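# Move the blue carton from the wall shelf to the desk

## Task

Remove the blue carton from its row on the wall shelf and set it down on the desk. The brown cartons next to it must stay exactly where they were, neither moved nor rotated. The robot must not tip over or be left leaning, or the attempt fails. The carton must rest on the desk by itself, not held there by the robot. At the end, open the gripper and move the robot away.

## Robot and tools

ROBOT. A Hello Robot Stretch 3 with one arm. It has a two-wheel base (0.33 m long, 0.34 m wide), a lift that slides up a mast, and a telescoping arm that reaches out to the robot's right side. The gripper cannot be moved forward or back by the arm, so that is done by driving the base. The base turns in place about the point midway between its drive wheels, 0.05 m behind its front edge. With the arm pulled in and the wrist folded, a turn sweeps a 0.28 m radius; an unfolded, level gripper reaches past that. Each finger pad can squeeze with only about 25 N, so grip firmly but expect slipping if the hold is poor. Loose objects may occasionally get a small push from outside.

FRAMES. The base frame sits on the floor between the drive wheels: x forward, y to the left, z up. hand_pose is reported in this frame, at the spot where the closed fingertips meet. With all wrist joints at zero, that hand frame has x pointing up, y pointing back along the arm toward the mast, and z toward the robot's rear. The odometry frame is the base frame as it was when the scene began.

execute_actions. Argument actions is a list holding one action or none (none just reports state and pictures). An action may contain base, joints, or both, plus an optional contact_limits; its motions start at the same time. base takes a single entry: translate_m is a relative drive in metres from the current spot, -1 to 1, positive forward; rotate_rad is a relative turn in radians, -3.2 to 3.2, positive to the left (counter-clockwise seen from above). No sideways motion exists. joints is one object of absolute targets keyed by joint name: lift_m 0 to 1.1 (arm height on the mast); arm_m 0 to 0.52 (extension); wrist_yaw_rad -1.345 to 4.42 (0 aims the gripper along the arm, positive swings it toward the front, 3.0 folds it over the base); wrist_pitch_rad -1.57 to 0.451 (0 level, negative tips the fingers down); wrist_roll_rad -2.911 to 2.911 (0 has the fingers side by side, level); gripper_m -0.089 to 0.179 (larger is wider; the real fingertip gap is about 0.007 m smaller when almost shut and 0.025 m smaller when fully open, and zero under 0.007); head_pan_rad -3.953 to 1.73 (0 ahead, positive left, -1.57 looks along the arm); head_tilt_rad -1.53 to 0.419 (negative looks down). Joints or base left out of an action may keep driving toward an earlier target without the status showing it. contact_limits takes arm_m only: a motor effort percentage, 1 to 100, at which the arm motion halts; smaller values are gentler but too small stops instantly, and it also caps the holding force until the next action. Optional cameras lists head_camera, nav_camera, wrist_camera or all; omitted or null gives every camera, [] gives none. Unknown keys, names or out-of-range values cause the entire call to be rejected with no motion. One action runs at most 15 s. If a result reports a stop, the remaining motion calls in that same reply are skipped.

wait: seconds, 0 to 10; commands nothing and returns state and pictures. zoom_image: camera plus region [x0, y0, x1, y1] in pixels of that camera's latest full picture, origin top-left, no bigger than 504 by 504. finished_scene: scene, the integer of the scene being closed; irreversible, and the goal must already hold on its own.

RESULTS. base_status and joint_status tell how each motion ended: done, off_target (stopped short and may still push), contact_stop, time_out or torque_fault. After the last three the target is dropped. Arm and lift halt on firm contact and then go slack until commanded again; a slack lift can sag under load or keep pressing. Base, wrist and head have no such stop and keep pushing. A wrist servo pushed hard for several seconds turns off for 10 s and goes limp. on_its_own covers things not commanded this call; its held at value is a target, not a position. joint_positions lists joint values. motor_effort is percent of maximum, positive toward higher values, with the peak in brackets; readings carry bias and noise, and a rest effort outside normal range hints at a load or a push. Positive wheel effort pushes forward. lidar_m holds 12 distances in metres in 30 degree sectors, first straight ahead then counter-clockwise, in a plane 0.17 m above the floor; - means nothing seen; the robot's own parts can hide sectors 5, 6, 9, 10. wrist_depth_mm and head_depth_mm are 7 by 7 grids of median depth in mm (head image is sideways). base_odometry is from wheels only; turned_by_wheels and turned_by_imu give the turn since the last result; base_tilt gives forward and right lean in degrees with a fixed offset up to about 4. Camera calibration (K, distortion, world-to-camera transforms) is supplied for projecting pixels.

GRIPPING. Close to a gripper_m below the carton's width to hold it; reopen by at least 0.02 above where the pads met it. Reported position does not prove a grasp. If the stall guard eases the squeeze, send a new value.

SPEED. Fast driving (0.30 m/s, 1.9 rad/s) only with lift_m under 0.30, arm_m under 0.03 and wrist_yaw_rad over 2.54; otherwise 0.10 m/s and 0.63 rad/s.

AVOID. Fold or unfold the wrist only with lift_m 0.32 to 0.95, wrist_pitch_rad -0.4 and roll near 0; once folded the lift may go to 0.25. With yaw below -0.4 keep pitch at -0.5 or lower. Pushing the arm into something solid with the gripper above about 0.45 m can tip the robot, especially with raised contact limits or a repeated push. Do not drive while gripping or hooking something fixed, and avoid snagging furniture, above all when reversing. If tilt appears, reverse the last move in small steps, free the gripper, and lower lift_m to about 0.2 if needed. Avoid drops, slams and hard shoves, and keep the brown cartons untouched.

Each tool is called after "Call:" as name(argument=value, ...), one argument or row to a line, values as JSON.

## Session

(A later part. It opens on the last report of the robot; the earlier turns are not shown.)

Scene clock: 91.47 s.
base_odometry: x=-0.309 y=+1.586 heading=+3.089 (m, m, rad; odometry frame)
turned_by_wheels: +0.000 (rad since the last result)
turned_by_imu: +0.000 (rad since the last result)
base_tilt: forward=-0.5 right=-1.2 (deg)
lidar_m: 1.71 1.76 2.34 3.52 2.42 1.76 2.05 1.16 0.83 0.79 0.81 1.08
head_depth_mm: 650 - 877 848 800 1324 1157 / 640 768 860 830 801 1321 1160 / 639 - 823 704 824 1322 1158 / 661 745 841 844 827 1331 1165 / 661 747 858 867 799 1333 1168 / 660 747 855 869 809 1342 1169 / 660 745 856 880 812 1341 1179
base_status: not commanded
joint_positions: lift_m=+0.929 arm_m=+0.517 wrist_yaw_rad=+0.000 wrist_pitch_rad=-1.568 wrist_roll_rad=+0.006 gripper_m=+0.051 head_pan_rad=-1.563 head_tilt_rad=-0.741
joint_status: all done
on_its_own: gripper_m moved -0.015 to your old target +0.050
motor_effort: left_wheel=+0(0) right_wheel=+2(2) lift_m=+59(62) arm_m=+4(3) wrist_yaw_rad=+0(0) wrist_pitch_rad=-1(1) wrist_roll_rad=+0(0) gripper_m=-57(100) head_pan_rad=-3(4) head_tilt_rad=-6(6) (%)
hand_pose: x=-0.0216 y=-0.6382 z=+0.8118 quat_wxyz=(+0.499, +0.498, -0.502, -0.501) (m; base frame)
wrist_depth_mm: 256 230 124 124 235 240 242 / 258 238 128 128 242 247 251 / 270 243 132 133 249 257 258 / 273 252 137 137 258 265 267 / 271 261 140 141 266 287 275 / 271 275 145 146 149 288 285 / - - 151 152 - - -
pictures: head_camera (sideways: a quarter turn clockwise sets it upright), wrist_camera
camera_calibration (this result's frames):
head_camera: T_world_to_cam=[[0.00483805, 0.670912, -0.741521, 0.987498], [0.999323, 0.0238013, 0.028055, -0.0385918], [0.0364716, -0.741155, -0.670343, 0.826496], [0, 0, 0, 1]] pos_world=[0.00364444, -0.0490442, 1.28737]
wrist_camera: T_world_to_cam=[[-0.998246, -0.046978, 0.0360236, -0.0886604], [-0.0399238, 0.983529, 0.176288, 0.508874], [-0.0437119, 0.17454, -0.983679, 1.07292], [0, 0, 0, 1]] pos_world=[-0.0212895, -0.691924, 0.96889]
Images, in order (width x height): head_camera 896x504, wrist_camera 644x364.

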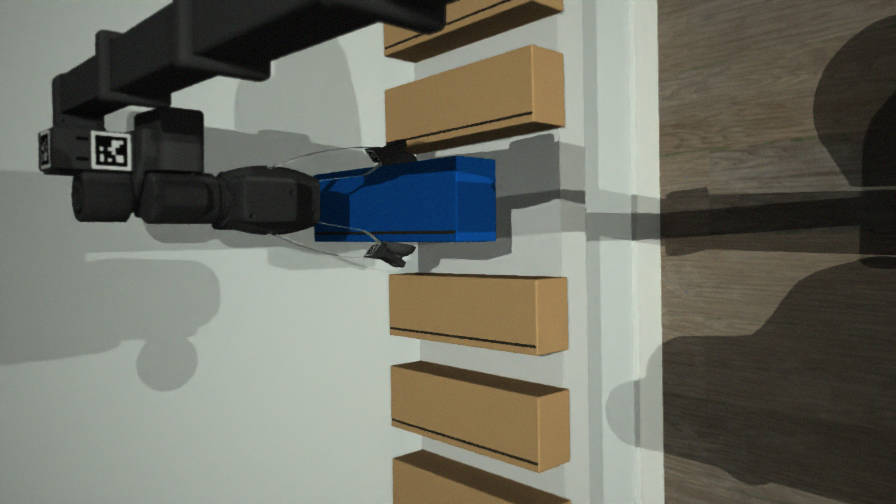

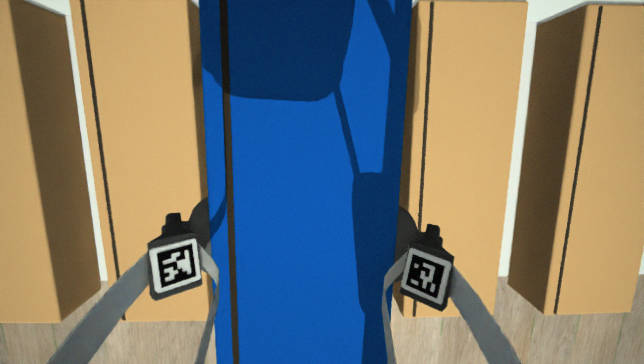

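Call:
execute_actions(
  actions=[
    {"joints":{"lift_m":1.07,"arm_m":0.2}},
  ],
  cameras=[],
)

Call:
execute_actions(
  actions=[
    {"base":{"rotate_rad":1.57},"joints":{"head_pan_rad":0,"head_tilt_rad":-0.7}},
  ],
  cameras=[],
)

Call:
execute_actions(
  actions=[
    {"base":{"translate_m":1.0}},
  ],
  cameras=[],
)

Call:
execute_actions(
  actions=[
    {"base":{"translate_m":1.0}},
  ],
  cameras=["head_camera","nav_camera"],
)

Scene clock: 103.60 s.
base_odometry: x=-0.309 y=+1.586 heading=+3.089 (m, m, rad; odometry frame)
turned_by_wheels: +0.000 (rad since the last result)
turned_by_imu: +0.001 (rad since the last result)
base_tilt: forward=-0.5 right=-1.3 (deg)
lidar_m: 1.71 1.76 2.35 3.51 2.42 1.77 2.06 1.16 0.83 0.79 0.81 1.09
head_depth_mm: - 769 859 853 800 1322 1156 / - 769 860 831 398 349 1163 / - - - 444 379 345 1163 / 661 746 840 489 395 366 1167 / 661 744 856 867 800 1337 1166 / 661 746 859 870 810 1340 1171 / 661 747 858 879 812 1341 1173
base_status: not commanded
joint_positions: lift_m=+1.069 arm_m=+0.200 wrist_yaw_rad=+0.000 wrist_pitch_rad=-1.568 wrist_roll_rad=+0.006 gripper_m=+0.051 head_pan_rad=-1.563 head_tilt_rad=-0.741
joint_status: all done
motor_effort: left_wheel=-1(0) right_wheel=+2(2) lift_m=+59(60) arm_m=-3(5) wrist_yaw_rad=+0(0) wrist_pitch_rad=-2(2) wrist_roll_rad=+1(0) gripper_m=-57(57) head_pan_rad=-4(4) head_tilt_rad=-6(6) (%)
hand_pose: x=-0.0216 y=-0.3221 z=+0.9518 quat_wxyz=(+0.499, +0.498, -0.502, -0.501) (m; base frame)
wrist_depth_mm: - - 124 124 385 - - / - - 128 128 - - - / - - 132 133 - - - / - - 136 136 - - - / - - 140 141 - - - / - - 146 146 149 - - / - - 151 151 - - -
pictures: none
No camera images: the call's "cameras" was empty. Leave "cameras" out to get every camera's image.

Scene clock: 107.03 s.
base_odometry: x=-0.309 y=+1.586 heading=-1.624 (m, m, rad; odometry frame)
turned_by_wheels: +1.570 (rad since the last result)
turned_by_imu: +1.544 (rad since the last result)
base_tilt: forward=-0.6 right=-1.2 (deg)
lidar_m: 3.63 2.43 1.77 2.04 1.17 0.82 0.79 0.81 1.08 1.71 1.75 2.33
head_depth_mm: 3434 3378 2483 1930 1585 1348 1168 / 3429 3495 2490 1932 1582 1350 1171 / 3263 3349 2491 1949 1598 1351 1175 / 3376 3501 2543 1946 1606 1363 1181 / 3387 3500 2534 1962 1608 1361 1180 / 3250 3395 2543 1970 1614 1368 1185 / 3280 3595 2542 1983 1618 1375 1189
base_status: done
joint_positions: lift_m=+1.069 arm_m=+0.200 wrist_yaw_rad=+0.000 wrist_pitch_rad=-1.568 wrist_roll_rad=+0.006 gripper_m=+0.051 head_pan_rad=-0.007 head_tilt_rad=-0.705
joint_status: all done
motor_effort: left_wheel=-1(8) right_wheel=+3(10) lift_m=+59(59) arm_m=-3(3) wrist_yaw_rad=-1(0) wrist_pitch_rad=-2(2) wrist_roll_rad=+0(0) gripper_m=-57(57) head_pan_rad=+3(36) head_tilt_rad=+3(12) (%)
hand_pose: x=-0.0216 y=-0.3221 z=+0.9518 quat_wxyz=(+0.499, +0.498, -0.502, -0.501) (m; base frame)
wrist_depth_mm: - - 124 125 - - 818 / - - 128 129 - - 822 / - - 132 132 - - 826 / - - 137 137 - - 828 / - - 140 141 - - 542 / - - 145 146 149 - 541 / - - 151 151 - - 543
pictures: none
No camera images: the call's "cameras" was empty. Leave "cameras" out to get every camera's image.

Scene clock: 117.97 s.
base_odometry: x=-0.362 y=+0.587 heading=-1.624 (m, m, rad; odometry frame)
turned_by_wheels: +0.000 (rad since the last result)
turned_by_imu: -0.001 (rad since the last result)
base_tilt: forward=-0.6 right=-1.2 (deg)
lidar_m: 2.53 2.66 1.85 1.70 1.75 1.87 1.78 1.82 1.76 1.67 1.71 2.24
head_depth_mm: 2579 2883 2461 1935 1594 1350 1172 / 2480 2890 2491 1935 1594 1358 1175 / 2431 2813 2489 1953 1601 1361 1176 / 2469 2857 2503 1947 1599 1362 1179 / 2442 2862 2513 1963 1626 1362 1184 / 2441 2863 2532 1971 1613 1358 1189 / 2445 2810 2543 1976 1623 1370 1189
base_status: done
joint_positions: lift_m=+1.069 arm_m=+0.200 wrist_yaw_rad=+0.000 wrist_pitch_rad=-1.568 wrist_roll_rad=+0.006 gripper_m=+0.051 head_pan_rad=-0.007 head_tilt_rad=-0.705
joint_status: not commanded
motor_effort: left_wheel=-2(5) right_wheel=+3(9) lift_m=+59(59) arm_m=-3(4) wrist_yaw_rad=+0(0) wrist_pitch_rad=-2(2) wrist_roll_rad=+0(0) gripper_m=-57(57) head_pan_rad=+3(2) head_tilt_rad=+3(4) (%)
hand_pose: x=-0.0216 y=-0.3221 z=+0.9518 quat_wxyz=(+0.499, +0.498, -0.502, -0.501) (m; base frame)
wrist_depth_mm: - - 124 125 - - - / - - 128 128 - - - / - - 132 133 - - - / - - 136 137 - - - / - - 140 141 - - - / - - 145 146 149 - - / - - 151 151 - - -
pictures: none
No camera images: the call's "cameras" was empty. Leave "cameras" out to get every camera's image.

Scene clock: 128.93 s.
base_odometry: x=-0.415 y=-0.411 heading=-1.624 (m, m, rad; odometry frame)
turned_by_wheels: +0.000 (rad since the last result)
turned_by_imu: -0.001 (rad since the last result)
base_tilt: forward=-0.6 right=-1.2 (deg)
lidar_m: 1.54 1.77 2.24 1.72 2.20 2.90 2.77 2.42 1.71 1.62 1.63 2.08
head_depth_mm: 1705 1861 2195 1942 1592 1346 1173 / 1705 1532 1720 1882 1585 1351 1172 / 1690 1543 2169 1927 1594 1351 1177 / 1700 1551 2166 1961 1600 1364 1180 / 1688 1569 2161 1964 1613 1363 1184 / 1689 1572 2150 1976 1601 1368 1186 / 1684 1586 2150 1971 1625 1369 1188
base_status: done
joint_positions: lift_m=+1.069 arm_m=+0.200 wrist_yaw_rad=+0.000 wrist_pitch_rad=-1.568 wrist_roll_rad=+0.006 gripper_m=+0.051 head_pan_rad=-0.007 head_tilt_rad=-0.705
joint_status: not commanded
motor_effort: left_wheel=+0(5) right_wheel=+2(8) lift_m=+59(59) arm_m=-3(3) wrist_yaw_rad=+0(1) wrist_pitch_rad=-2(2) wrist_roll_rad=+0(0) gripper_m=-57(57) head_pan_rad=+2(2) head_tilt_rad=+3(4) (%)
hand_pose: x=-0.0216 y=-0.3221 z=+0.9518 quat_wxyz=(+0.499, +0.498, -0.502, -0.501) (m; base frame)
wrist_depth_mm: - - 124 124 - - - / - - 128 128 - - - / - - 132 133 - - - / - - 136 137 - - - / - - 140 141 - - - / - - 146 146 149 - - / - - 151 151 - - -
pictures: head_camera (sideways: a quarter turn clockwise sets it upright), nav_camera (sideways: a quarter turn counterclockwise sets it upright)
camera_calibration (this result's frames):
head_camera: T_world_to_cam=[[-0.643405, 0.0145141, -0.765389, 1.02256], [-0.0101038, 0.999572, 0.0274485, -0.031646], [0.76546, 0.0253939, -0.642983, 0.78646], [0, 0, 0, 1]] pos_world=[0.0555967, -0.0031804, 1.28921]
nav_camera: T_world_to_cam=[[0.652653, 0.0195606, 0.757405, -0.952612], [0.0192245, -0.999772, 0.00925419, 0.0417905], [0.757413, 0.00852098, -0.65288, 0.799005], [0, 0, 0, 1]] pos_world=[0.0157445, 0.0536063, 1.24278]
Images, in order (width x height): head_camera 896x504, nav_camera 672x504.

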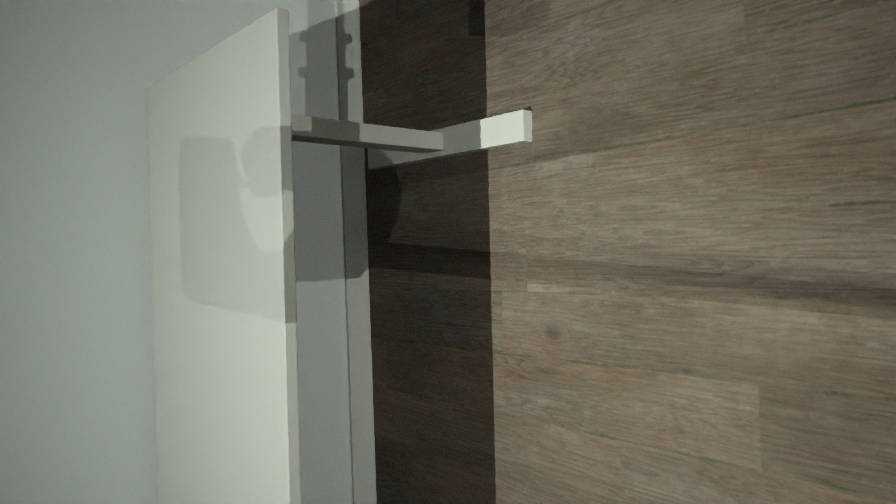

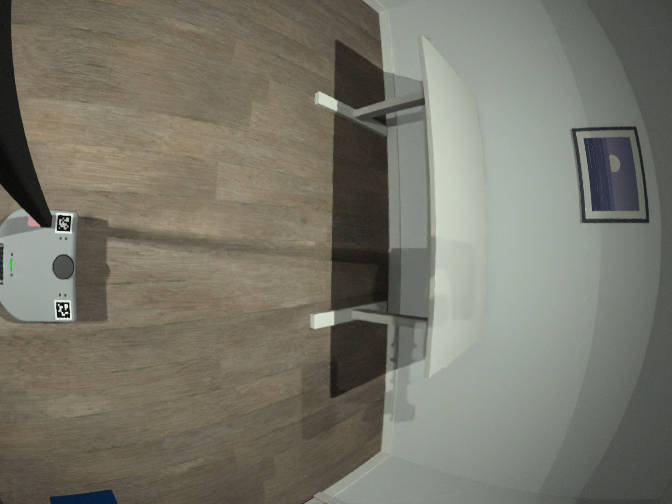

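Call:
execute_actions(
  actions=[
    {"base":{"translate_m":0.77}},
  ],
  cameras=[],
)

Call:
execute_actions(
  actions=[
    {"base":{"rotate_rad":1.57},"joints":{"head_pan_rad":-1.57,"head_tilt_rad":-0.8}},
  ],
  cameras=[],
)

Call:
execute_actions(
  actions=[
    {"base":{"translate_m":0.15},"joints":{"arm_m":0.5,"lift_m":0.95}},
  ],
)

Scene clock: 145.80 s.
base_odometry: x=-0.456 y=-1.180 heading=-1.624 (m, m, rad; odometry frame)
turned_by_wheels: +0.000 (rad since the last result)
turned_by_imu: +0.000 (rad since the last result)
base_tilt: forward=-0.5 right=-1.2 (deg)
lidar_m: 1.21 1.24 1.20 2.17 2.22 2.79 3.53 2.37 1.67 1.57 1.60 0.79
head_depth_mm: 1036 1160 1098 857 704 1320 1167 / 1031 1155 1101 861 706 1296 1158 / 1028 1154 1107 863 708 1303 1177 / 1022 1145 1111 869 709 1300 1178 / 1020 1146 1116 872 711 1303 1180 / 1013 1143 1124 874 717 1315 1186 / 1016 1142 1127 879 716 1315 1190
base_status: done
joint_positions: lift_m=+1.069 arm_m=+0.200 wrist_yaw_rad=+0.000 wrist_pitch_rad=-1.568 wrist_roll_rad=+0.006 gripper_m=+0.051 head_pan_rad=-0.007 head_tilt_rad=-0.705
joint_status: not commanded
motor_effort: left_wheel=+0(5) right_wheel=+2(8) lift_m=+59(59) arm_m=-3(3) wrist_yaw_rad=+0(0) wrist_pitch_rad=-2(2) wrist_roll_rad=+0(0) gripper_m=-58(58) head_pan_rad=+3(2) head_tilt_rad=+3(3) (%)
hand_pose: x=-0.0216 y=-0.3221 z=+0.9518 quat_wxyz=(+0.499, +0.498, -0.502, -0.501) (m; base frame)
wrist_depth_mm: - - 124 125 - - - / - - 128 128 - - - / - - 132 133 - - - / - - 136 137 - - - / - - 140 141 - - - / - - 145 146 149 - - / - - 151 151 - - -
pictures: none
No camera images: the call's "cameras" was empty. Leave "cameras" out to get every camera's image.

Scene clock: 149.23 s.
base_odometry: x=-0.456 y=-1.180 heading=-0.054 (m, m, rad; odometry frame)
turned_by_wheels: +1.570 (rad since the last result)
turned_by_imu: +1.544 (rad since the last result)
base_tilt: forward=-0.6 right=-1.3 (deg)
lidar_m: 2.18 1.99 2.80 3.53 2.38 1.67 1.57 1.60 0.79 1.21 1.24 1.20
head_depth_mm: - 1160 956 775 687 1291 1132 / - 1159 930 781 380 1235 1141 / - - - 431 363 1224 1146 / 1055 1157 967 446 382 1253 1148 / 1047 1161 972 791 696 1302 1152 / 1046 1167 975 790 699 1304 1153 / 1046 1166 981 796 700 1310 1152
base_status: done
joint_positions: lift_m=+1.069 arm_m=+0.200 wrist_yaw_rad=+0.000 wrist_pitch_rad=-1.568 wrist_roll_rad=+0.006 gripper_m=+0.051 head_pan_rad=-1.563 head_tilt_rad=-0.790
joint_status: all done
motor_effort: left_wheel=-2(7) right_wheel=+3(9) lift_m=+60(59) arm_m=-3(3) wrist_yaw_rad=+0(0) wrist_pitch_rad=-2(1) wrist_roll_rad=+0(1) gripper_m=-57(57) head_pan_rad=-4(35) head_tilt_rad=-7(22) (%)
hand_pose: x=-0.0216 y=-0.3221 z=+0.9518 quat_wxyz=(+0.499, +0.498, -0.502, -0.501) (m; base frame)
wrist_depth_mm: 350 354 124 125 361 368 370 / 361 363 128 128 372 379 379 / - - 132 132 - - - / - - 136 137 - - - / - - 140 141 - - - / - - 146 146 149 - - / - - 151 151 - - -
pictures: none
No camera images: the call's "cameras" was empty. Leave "cameras" out to get every camera's image.

Scene clock: 152.67 s.
base_odometry: x=-0.306 y=-1.188 heading=-0.054 (m, m, rad; odometry frame)
turned_by_wheels: +0.000 (rad since the last result)
turned_by_imu: +0.000 (rad since the last result)
base_tilt: forward=-0.5 right=-1.1 (deg)
lidar_m: 2.03 1.86 2.24 3.54 2.61 1.83 1.71 1.75 0.85 1.20 1.24 1.08
head_depth_mm: - 1140 947 777 688 1279 1140 / - 1150 960 782 690 1293 1144 / - 1143 748 725 693 1295 1147 / 1042 1153 910 748 693 1303 1149 / 1038 1160 968 788 697 1305 1155 / 1040 1158 976 796 699 1315 1157 / 1032 1154 980 796 701 1316 1155
base_status: done
joint_positions: lift_m=+0.951 arm_m=+0.500 wrist_yaw_rad=+0.000 wrist_pitch_rad=-1.567 wrist_roll_rad=+0.006 gripper_m=+0.051 head_pan_rad=-1.563 head_tilt_rad=-0.790
joint_status: all done
motor_effort: left_wheel=-2(5) right_wheel=+3(9) lift_m=+23(56) arm_m=+4(5) wrist_yaw_rad=+0(0) wrist_pitch_rad=-2(2) wrist_roll_rad=+1(0) gripper_m=-57(57) head_pan_rad=-4(3) head_tilt_rad=-7(7) (%)
hand_pose: x=-0.0216 y=-0.6212 z=+0.8330 quat_wxyz=(+0.499, +0.498, -0.502, -0.501) (m; base frame)
wrist_depth_mm: 242 245 124 124 249 252 255 / 249 251 128 129 257 260 264 / 258 260 132 133 264 270 273 / 265 269 136 137 276 279 281 / 275 275 140 141 282 288 290 / 282 285 145 146 149 298 302 / 293 296 151 151 307 309 315
pictures: head_camera (sideways: a quarter turn clockwise sets it upright), nav_camera (sideways: a quarter turn counterclockwise sets it upright), wrist_camera
camera_calibration (this result's frames):
head_camera: T_world_to_cam=[[0.00456915, 0.706566, -0.707633, 0.943334], [0.999334, 0.0223986, 0.0288175, -0.0395827], [0.0362115, -0.707293, -0.705993, 0.872866], [0, 0, 0, 1]] pos_world=[0.00363838, -0.0482692, 1.28491]
nav_camera: T_world_to_cam=[[0.0296325, -0.714597, 0.698908, -0.872575], [-0.999376, -0.0346226, 0.00697199, 0.050976], [0.0192159, -0.698679, -0.715177, 0.884536], [0, 0, 0, 1]] pos_world=[0.0598037, -0.00376811, 1.24209]
wrist_camera: T_world_to_cam=[[-0.998246, -0.0469606, 0.0360414, -0.0886328], [-0.0399199, 0.983595, 0.175916, 0.488855], [-0.0437113, 0.174169, -0.983745, 1.09064], [0, 0, 0, 1]] pos_world=[-0.0212889, -0.674954, 0.990111]
Images, in order (width x height): head_camera 896x504, nav_camera 672x504, wrist_camera 644x364.

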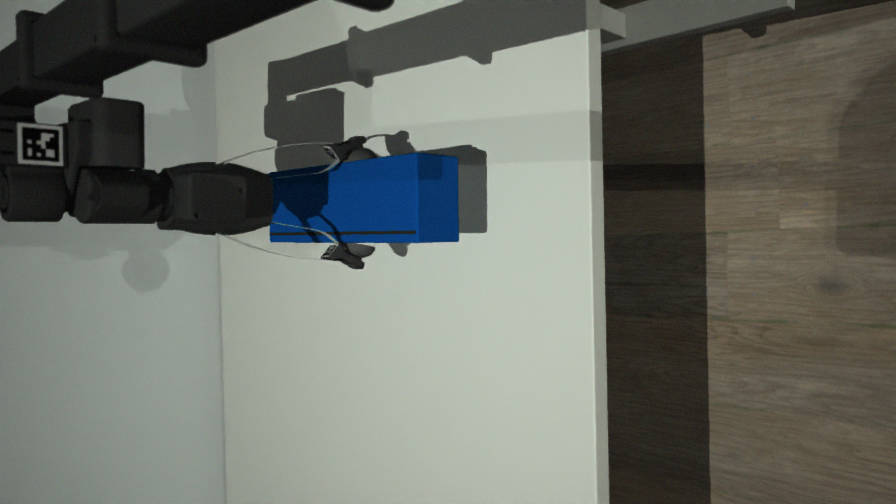

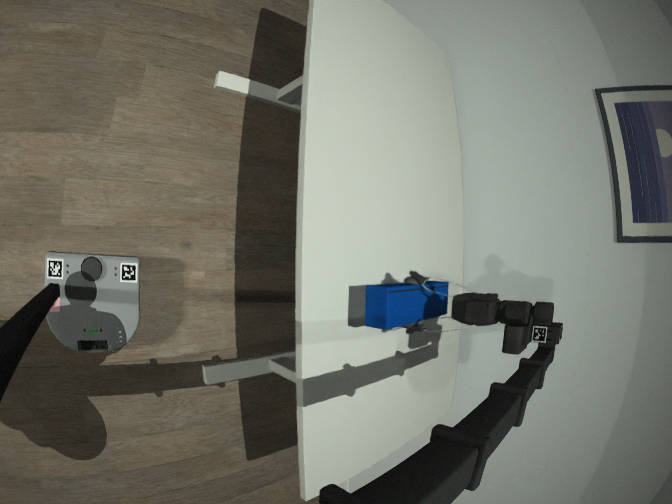

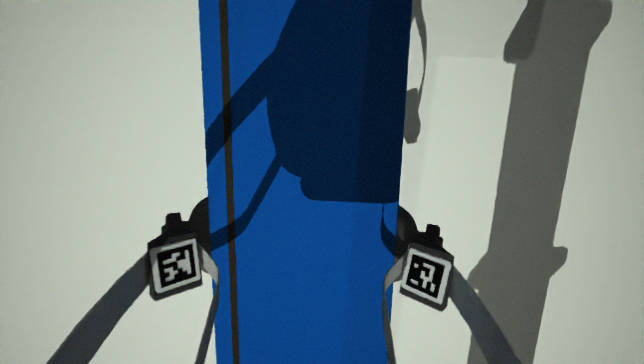

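Call:
execute_actions(
  actions=[
    {"joints":{"lift_m":0.876}},
  ],
  cameras=[],
)

Call:
execute_actions(
  actions=[
    {"joints":{"gripper_m":0.14}},
  ],
  cameras=[],
)

Call:
execute_actions(
  actions=[
    {"joints":{"lift_m":0.98}},
  ],
  cameras=["head_camera"],
)

Call:
execute_actions(
  actions=[
    {"joints":{"arm_m":0.0}},
  ],
  cameras=["nav_camera"],
)

Scene clock: 158.43 s.
base_odometry: x=-0.306 y=-1.188 heading=-0.054 (m, m, rad; odometry frame)
turned_by_wheels: +0.000 (rad since the last result)
turned_by_imu: +0.001 (rad since the last result)
base_tilt: forward=-0.6 right=-1.3 (deg)
lidar_m: 2.03 1.86 2.25 3.54 2.61 1.82 1.71 1.75 0.85 1.21 1.23 1.08
head_depth_mm: 1049 1155 - 777 688 1272 1138 / 1028 - 959 782 689 1301 1141 / 1024 - 889 716 692 1299 1143 / 1051 1153 964 746 695 1299 1143 / 1044 1163 973 790 697 1300 1151 / 1039 1157 979 790 699 1312 1154 / 1040 1157 980 795 701 1311 1154
base_status: not commanded
joint_positions: lift_m=+0.877 arm_m=+0.500 wrist_yaw_rad=+0.000 wrist_pitch_rad=-1.567 wrist_roll_rad=+0.006 gripper_m=+0.051 head_pan_rad=-1.563 head_tilt_rad=-0.790
joint_status: all done
motor_effort: left_wheel=-2(2) right_wheel=+3(3) lift_m=+23(23) arm_m=+4(4) wrist_yaw_rad=-1(0) wrist_pitch_rad=-2(2) wrist_roll_rad=+0(0) gripper_m=-57(57) head_pan_rad=-3(4) head_tilt_rad=-7(7) (%)
hand_pose: x=-0.0216 y=-0.6212 z=+0.7590 quat_wxyz=(+0.499, +0.498, -0.502, -0.501) (m; base frame)
wrist_depth_mm: 175 177 124 124 179 183 185 / 181 181 127 129 185 189 191 / 186 188 132 132 191 195 198 / 192 194 137 136 198 202 204 / 199 200 140 142 204 208 211 / 206 207 146 146 149 217 220 / 212 215 151 151 222 225 227
pictures: none
No camera images: the call's "cameras" was empty. Leave "cameras" out to get every camera's image.

Scene clock: 159.83 s.
base_odometry: x=-0.306 y=-1.188 heading=-0.054 (m, m, rad; odometry frame)
turned_by_wheels: +0.000 (rad since the last result)
turned_by_imu: +0.000 (rad since the last result)
base_tilt: forward=-0.5 right=-1.1 (deg)
lidar_m: 2.03 1.87 2.24 3.53 2.61 1.83 1.71 1.75 0.85 1.20 1.24 1.08
head_depth_mm: 1050 1159 - 780 687 1276 1142 / 1031 - 957 781 688 1292 1140 / 1023 - 905 723 693 1301 1148 / 1044 1157 967 748 694 1305 1145 / 1043 1157 975 790 695 1301 1150 / 1039 1156 977 793 700 1305 1152 / 1037 1158 982 796 701 1307 1149
base_status: not commanded
joint_positions: lift_m=+0.877 arm_m=+0.500 wrist_yaw_rad=+0.000 wrist_pitch_rad=-1.567 wrist_roll_rad=+0.006 gripper_m=+0.113 head_pan_rad=-1.563 head_tilt_rad=-0.790
joint_status: gripper_m off_target (ended at +0.113, target +0.140)
motor_effort: left_wheel=-2(2) right_wheel=+3(3) lift_m=+23(23) arm_m=+4(4) wrist_yaw_rad=+0(0) wrist_pitch_rad=-1(2) wrist_roll_rad=+0(0) gripper_m=+100(100) head_pan_rad=-4(3) head_tilt_rad=-7(7) (%)
hand_pose: x=-0.0216 y=-0.6212 z=+0.7590 quat_wxyz=(+0.499, +0.498, -0.502, -0.501) (m; base frame)
wrist_depth_mm: 176 177 126 127 180 184 185 / 181 182 131 131 185 190 191 / 187 187 135 135 192 195 198 / 193 194 139 140 199 203 204 / 198 199 144 144 148 208 211 / 205 209 149 149 153 216 219 / 211 214 156 155 221 224 227
pictures: none
No camera images: the call's "cameras" was empty. Leave "cameras" out to get every camera's image.

Scene clock: 161.60 s.
base_odometry: x=-0.306 y=-1.188 heading=-0.054 (m, m, rad; odometry frame)
turned_by_wheels: +0.000 (rad since the last result)
turned_by_imu: +0.000 (rad since the last result)
base_tilt: forward=-0.6 right=-1.2 (deg)
lidar_m: 2.03 1.87 2.25 3.54 2.61 1.82 1.71 1.75 0.85 1.20 1.24 1.08
head_depth_mm: - 1150 953 777 689 1277 1139 / 1071 1148 956 780 691 1287 1139 / - 1146 962 725 693 1290 1140 / 1041 1155 969 749 695 1302 1151 / 1035 1161 971 790 694 1303 1155 / 1038 1160 974 792 700 1304 1150 / 1038 1155 979 795 701 1308 1158
base_status: not commanded
joint_positions: lift_m=+0.979 arm_m=+0.500 wrist_yaw_rad=+0.000 wrist_pitch_rad=-1.567 wrist_roll_rad=+0.006 gripper_m=+0.140 head_pan_rad=-1.563 head_tilt_rad=-0.790
joint_status: all done
on_its_own: gripper_m moved +0.027 to your old target +0.140
motor_effort: left_wheel=-2(1) right_wheel=+3(3) lift_m=+58(62) arm_m=+3(4) wrist_yaw_rad=+0(1) wrist_pitch_rad=-2(2) wrist_roll_rad=+0(0) gripper_m=+1(100) head_pan_rad=-4(3) head_tilt_rad=-7(7) (%)
hand_pose: x=-0.0216 y=-0.6212 z=+0.8618 quat_wxyz=(+0.499, +0.498, -0.502, -0.501) (m; base frame)
wrist_depth_mm: 268 272 272 222 278 280 284 / 276 278 277 228 287 290 293 / 286 287 287 237 297 299 303 / 294 295 296 245 308 309 312 / 303 304 306 254 314 317 324 / 312 321 318 263 327 332 337 / 327 328 332 335 337 342 349
pictures: head_camera (sideways: a quarter turn clockwise sets it upright)
camera_calibration (this result's frames):
head_camera: T_world_to_cam=[[0.00456915, 0.706566, -0.707633, 0.943334], [0.999334, 0.0223986, 0.0288175, -0.0395827], [0.0362115, -0.707293, -0.705992, 0.872866], [0, 0, 0, 1]] pos_world=[0.00363838, -0.0482692, 1.28491]
Images, in order (width x height): head_camera 896x504.

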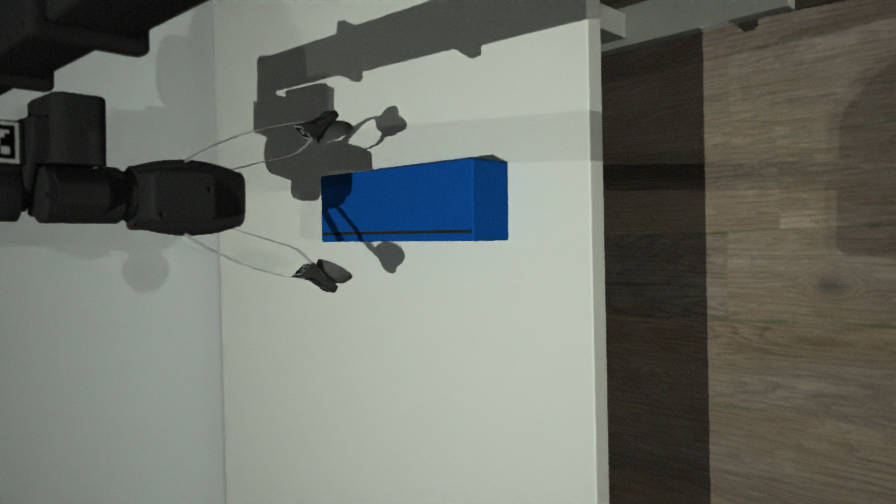

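Scene clock: 166.47 s.
base_odometry: x=-0.306 y=-1.188 heading=-0.054 (m, m, rad; odometry frame)
turned_by_wheels: +0.000 (rad since the last result)
turned_by_imu: +0.001 (rad since the last result)
base_tilt: forward=-0.4 right=-1.3 (deg)
lidar_m: 2.03 1.87 2.25 3.55 2.61 1.83 1.71 1.75 0.85 1.20 1.24 1.08
head_depth_mm: 1052 1153 987 - - - - / 1048 1150 962 - - - - / 1044 1148 964 - - - - / 1044 1152 971 750 694 1296 1129 / 1040 1162 973 792 696 1305 1189 / 1037 1157 979 792 700 1309 1154 / 1035 1156 985 796 702 1308 1153
base_status: not commanded
joint_positions: lift_m=+0.979 arm_m=+0.000 wrist_yaw_rad=+0.000 wrist_pitch_rad=-1.567 wrist_roll_rad=+0.006 gripper_m=+0.140 head_pan_rad=-1.563 head_tilt_rad=-0.790
joint_status: all done
motor_effort: left_wheel=-2(2) right_wheel=+3(3) lift_m=+59(59) arm_m=-3(4) wrist_yaw_rad=+0(0) wrist_pitch_rad=-2(2) wrist_roll_rad=+0(0) gripper_m=+0(1) head_pan_rad=-4(4) head_tilt_rad=-7(7) (%)
hand_pose: x=-0.0216 y=-0.1222 z=+0.8618 quat_wxyz=(+0.499, +0.498, -0.502, -0.501) (m; base frame)
wrist_depth_mm: 919 932 944 946 948 950 977 / 956 946 959 985 985 996 - / 980 983 - 996 - - - / - - - - - - - / - - - - - - - / - - - - - - - / - - - - - - -
pictures: nav_camera (sideways: a quarter turn counterclockwise sets it upright)
camera_calibration (this result's frames):
nav_camera: T_world_to_cam=[[0.0296312, -0.714604, 0.698901, -0.872566], [-0.999376, -0.0346209, 0.00697172, 0.0509764], [0.0192146, -0.698672, -0.715184, 0.884545], [0, 0, 0, 1]] pos_world=[0.0598037, -0.00376761, 1.24209]
Images, in order (width x height): nav_camera 672x504.

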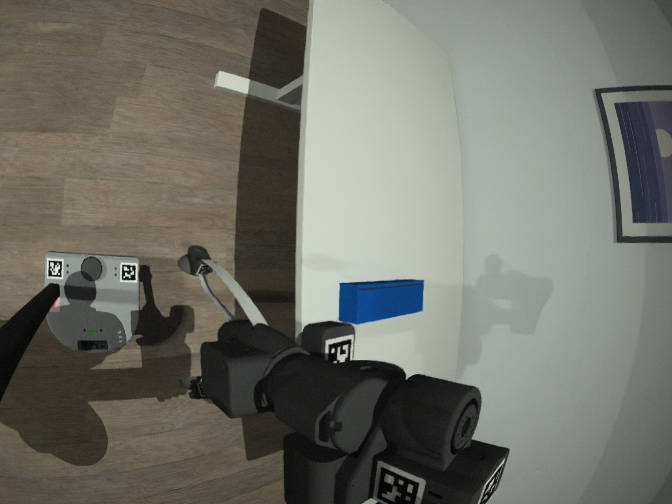

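Call:
finished_scene(
  scene=2,
)

The scene is finished: the task was done.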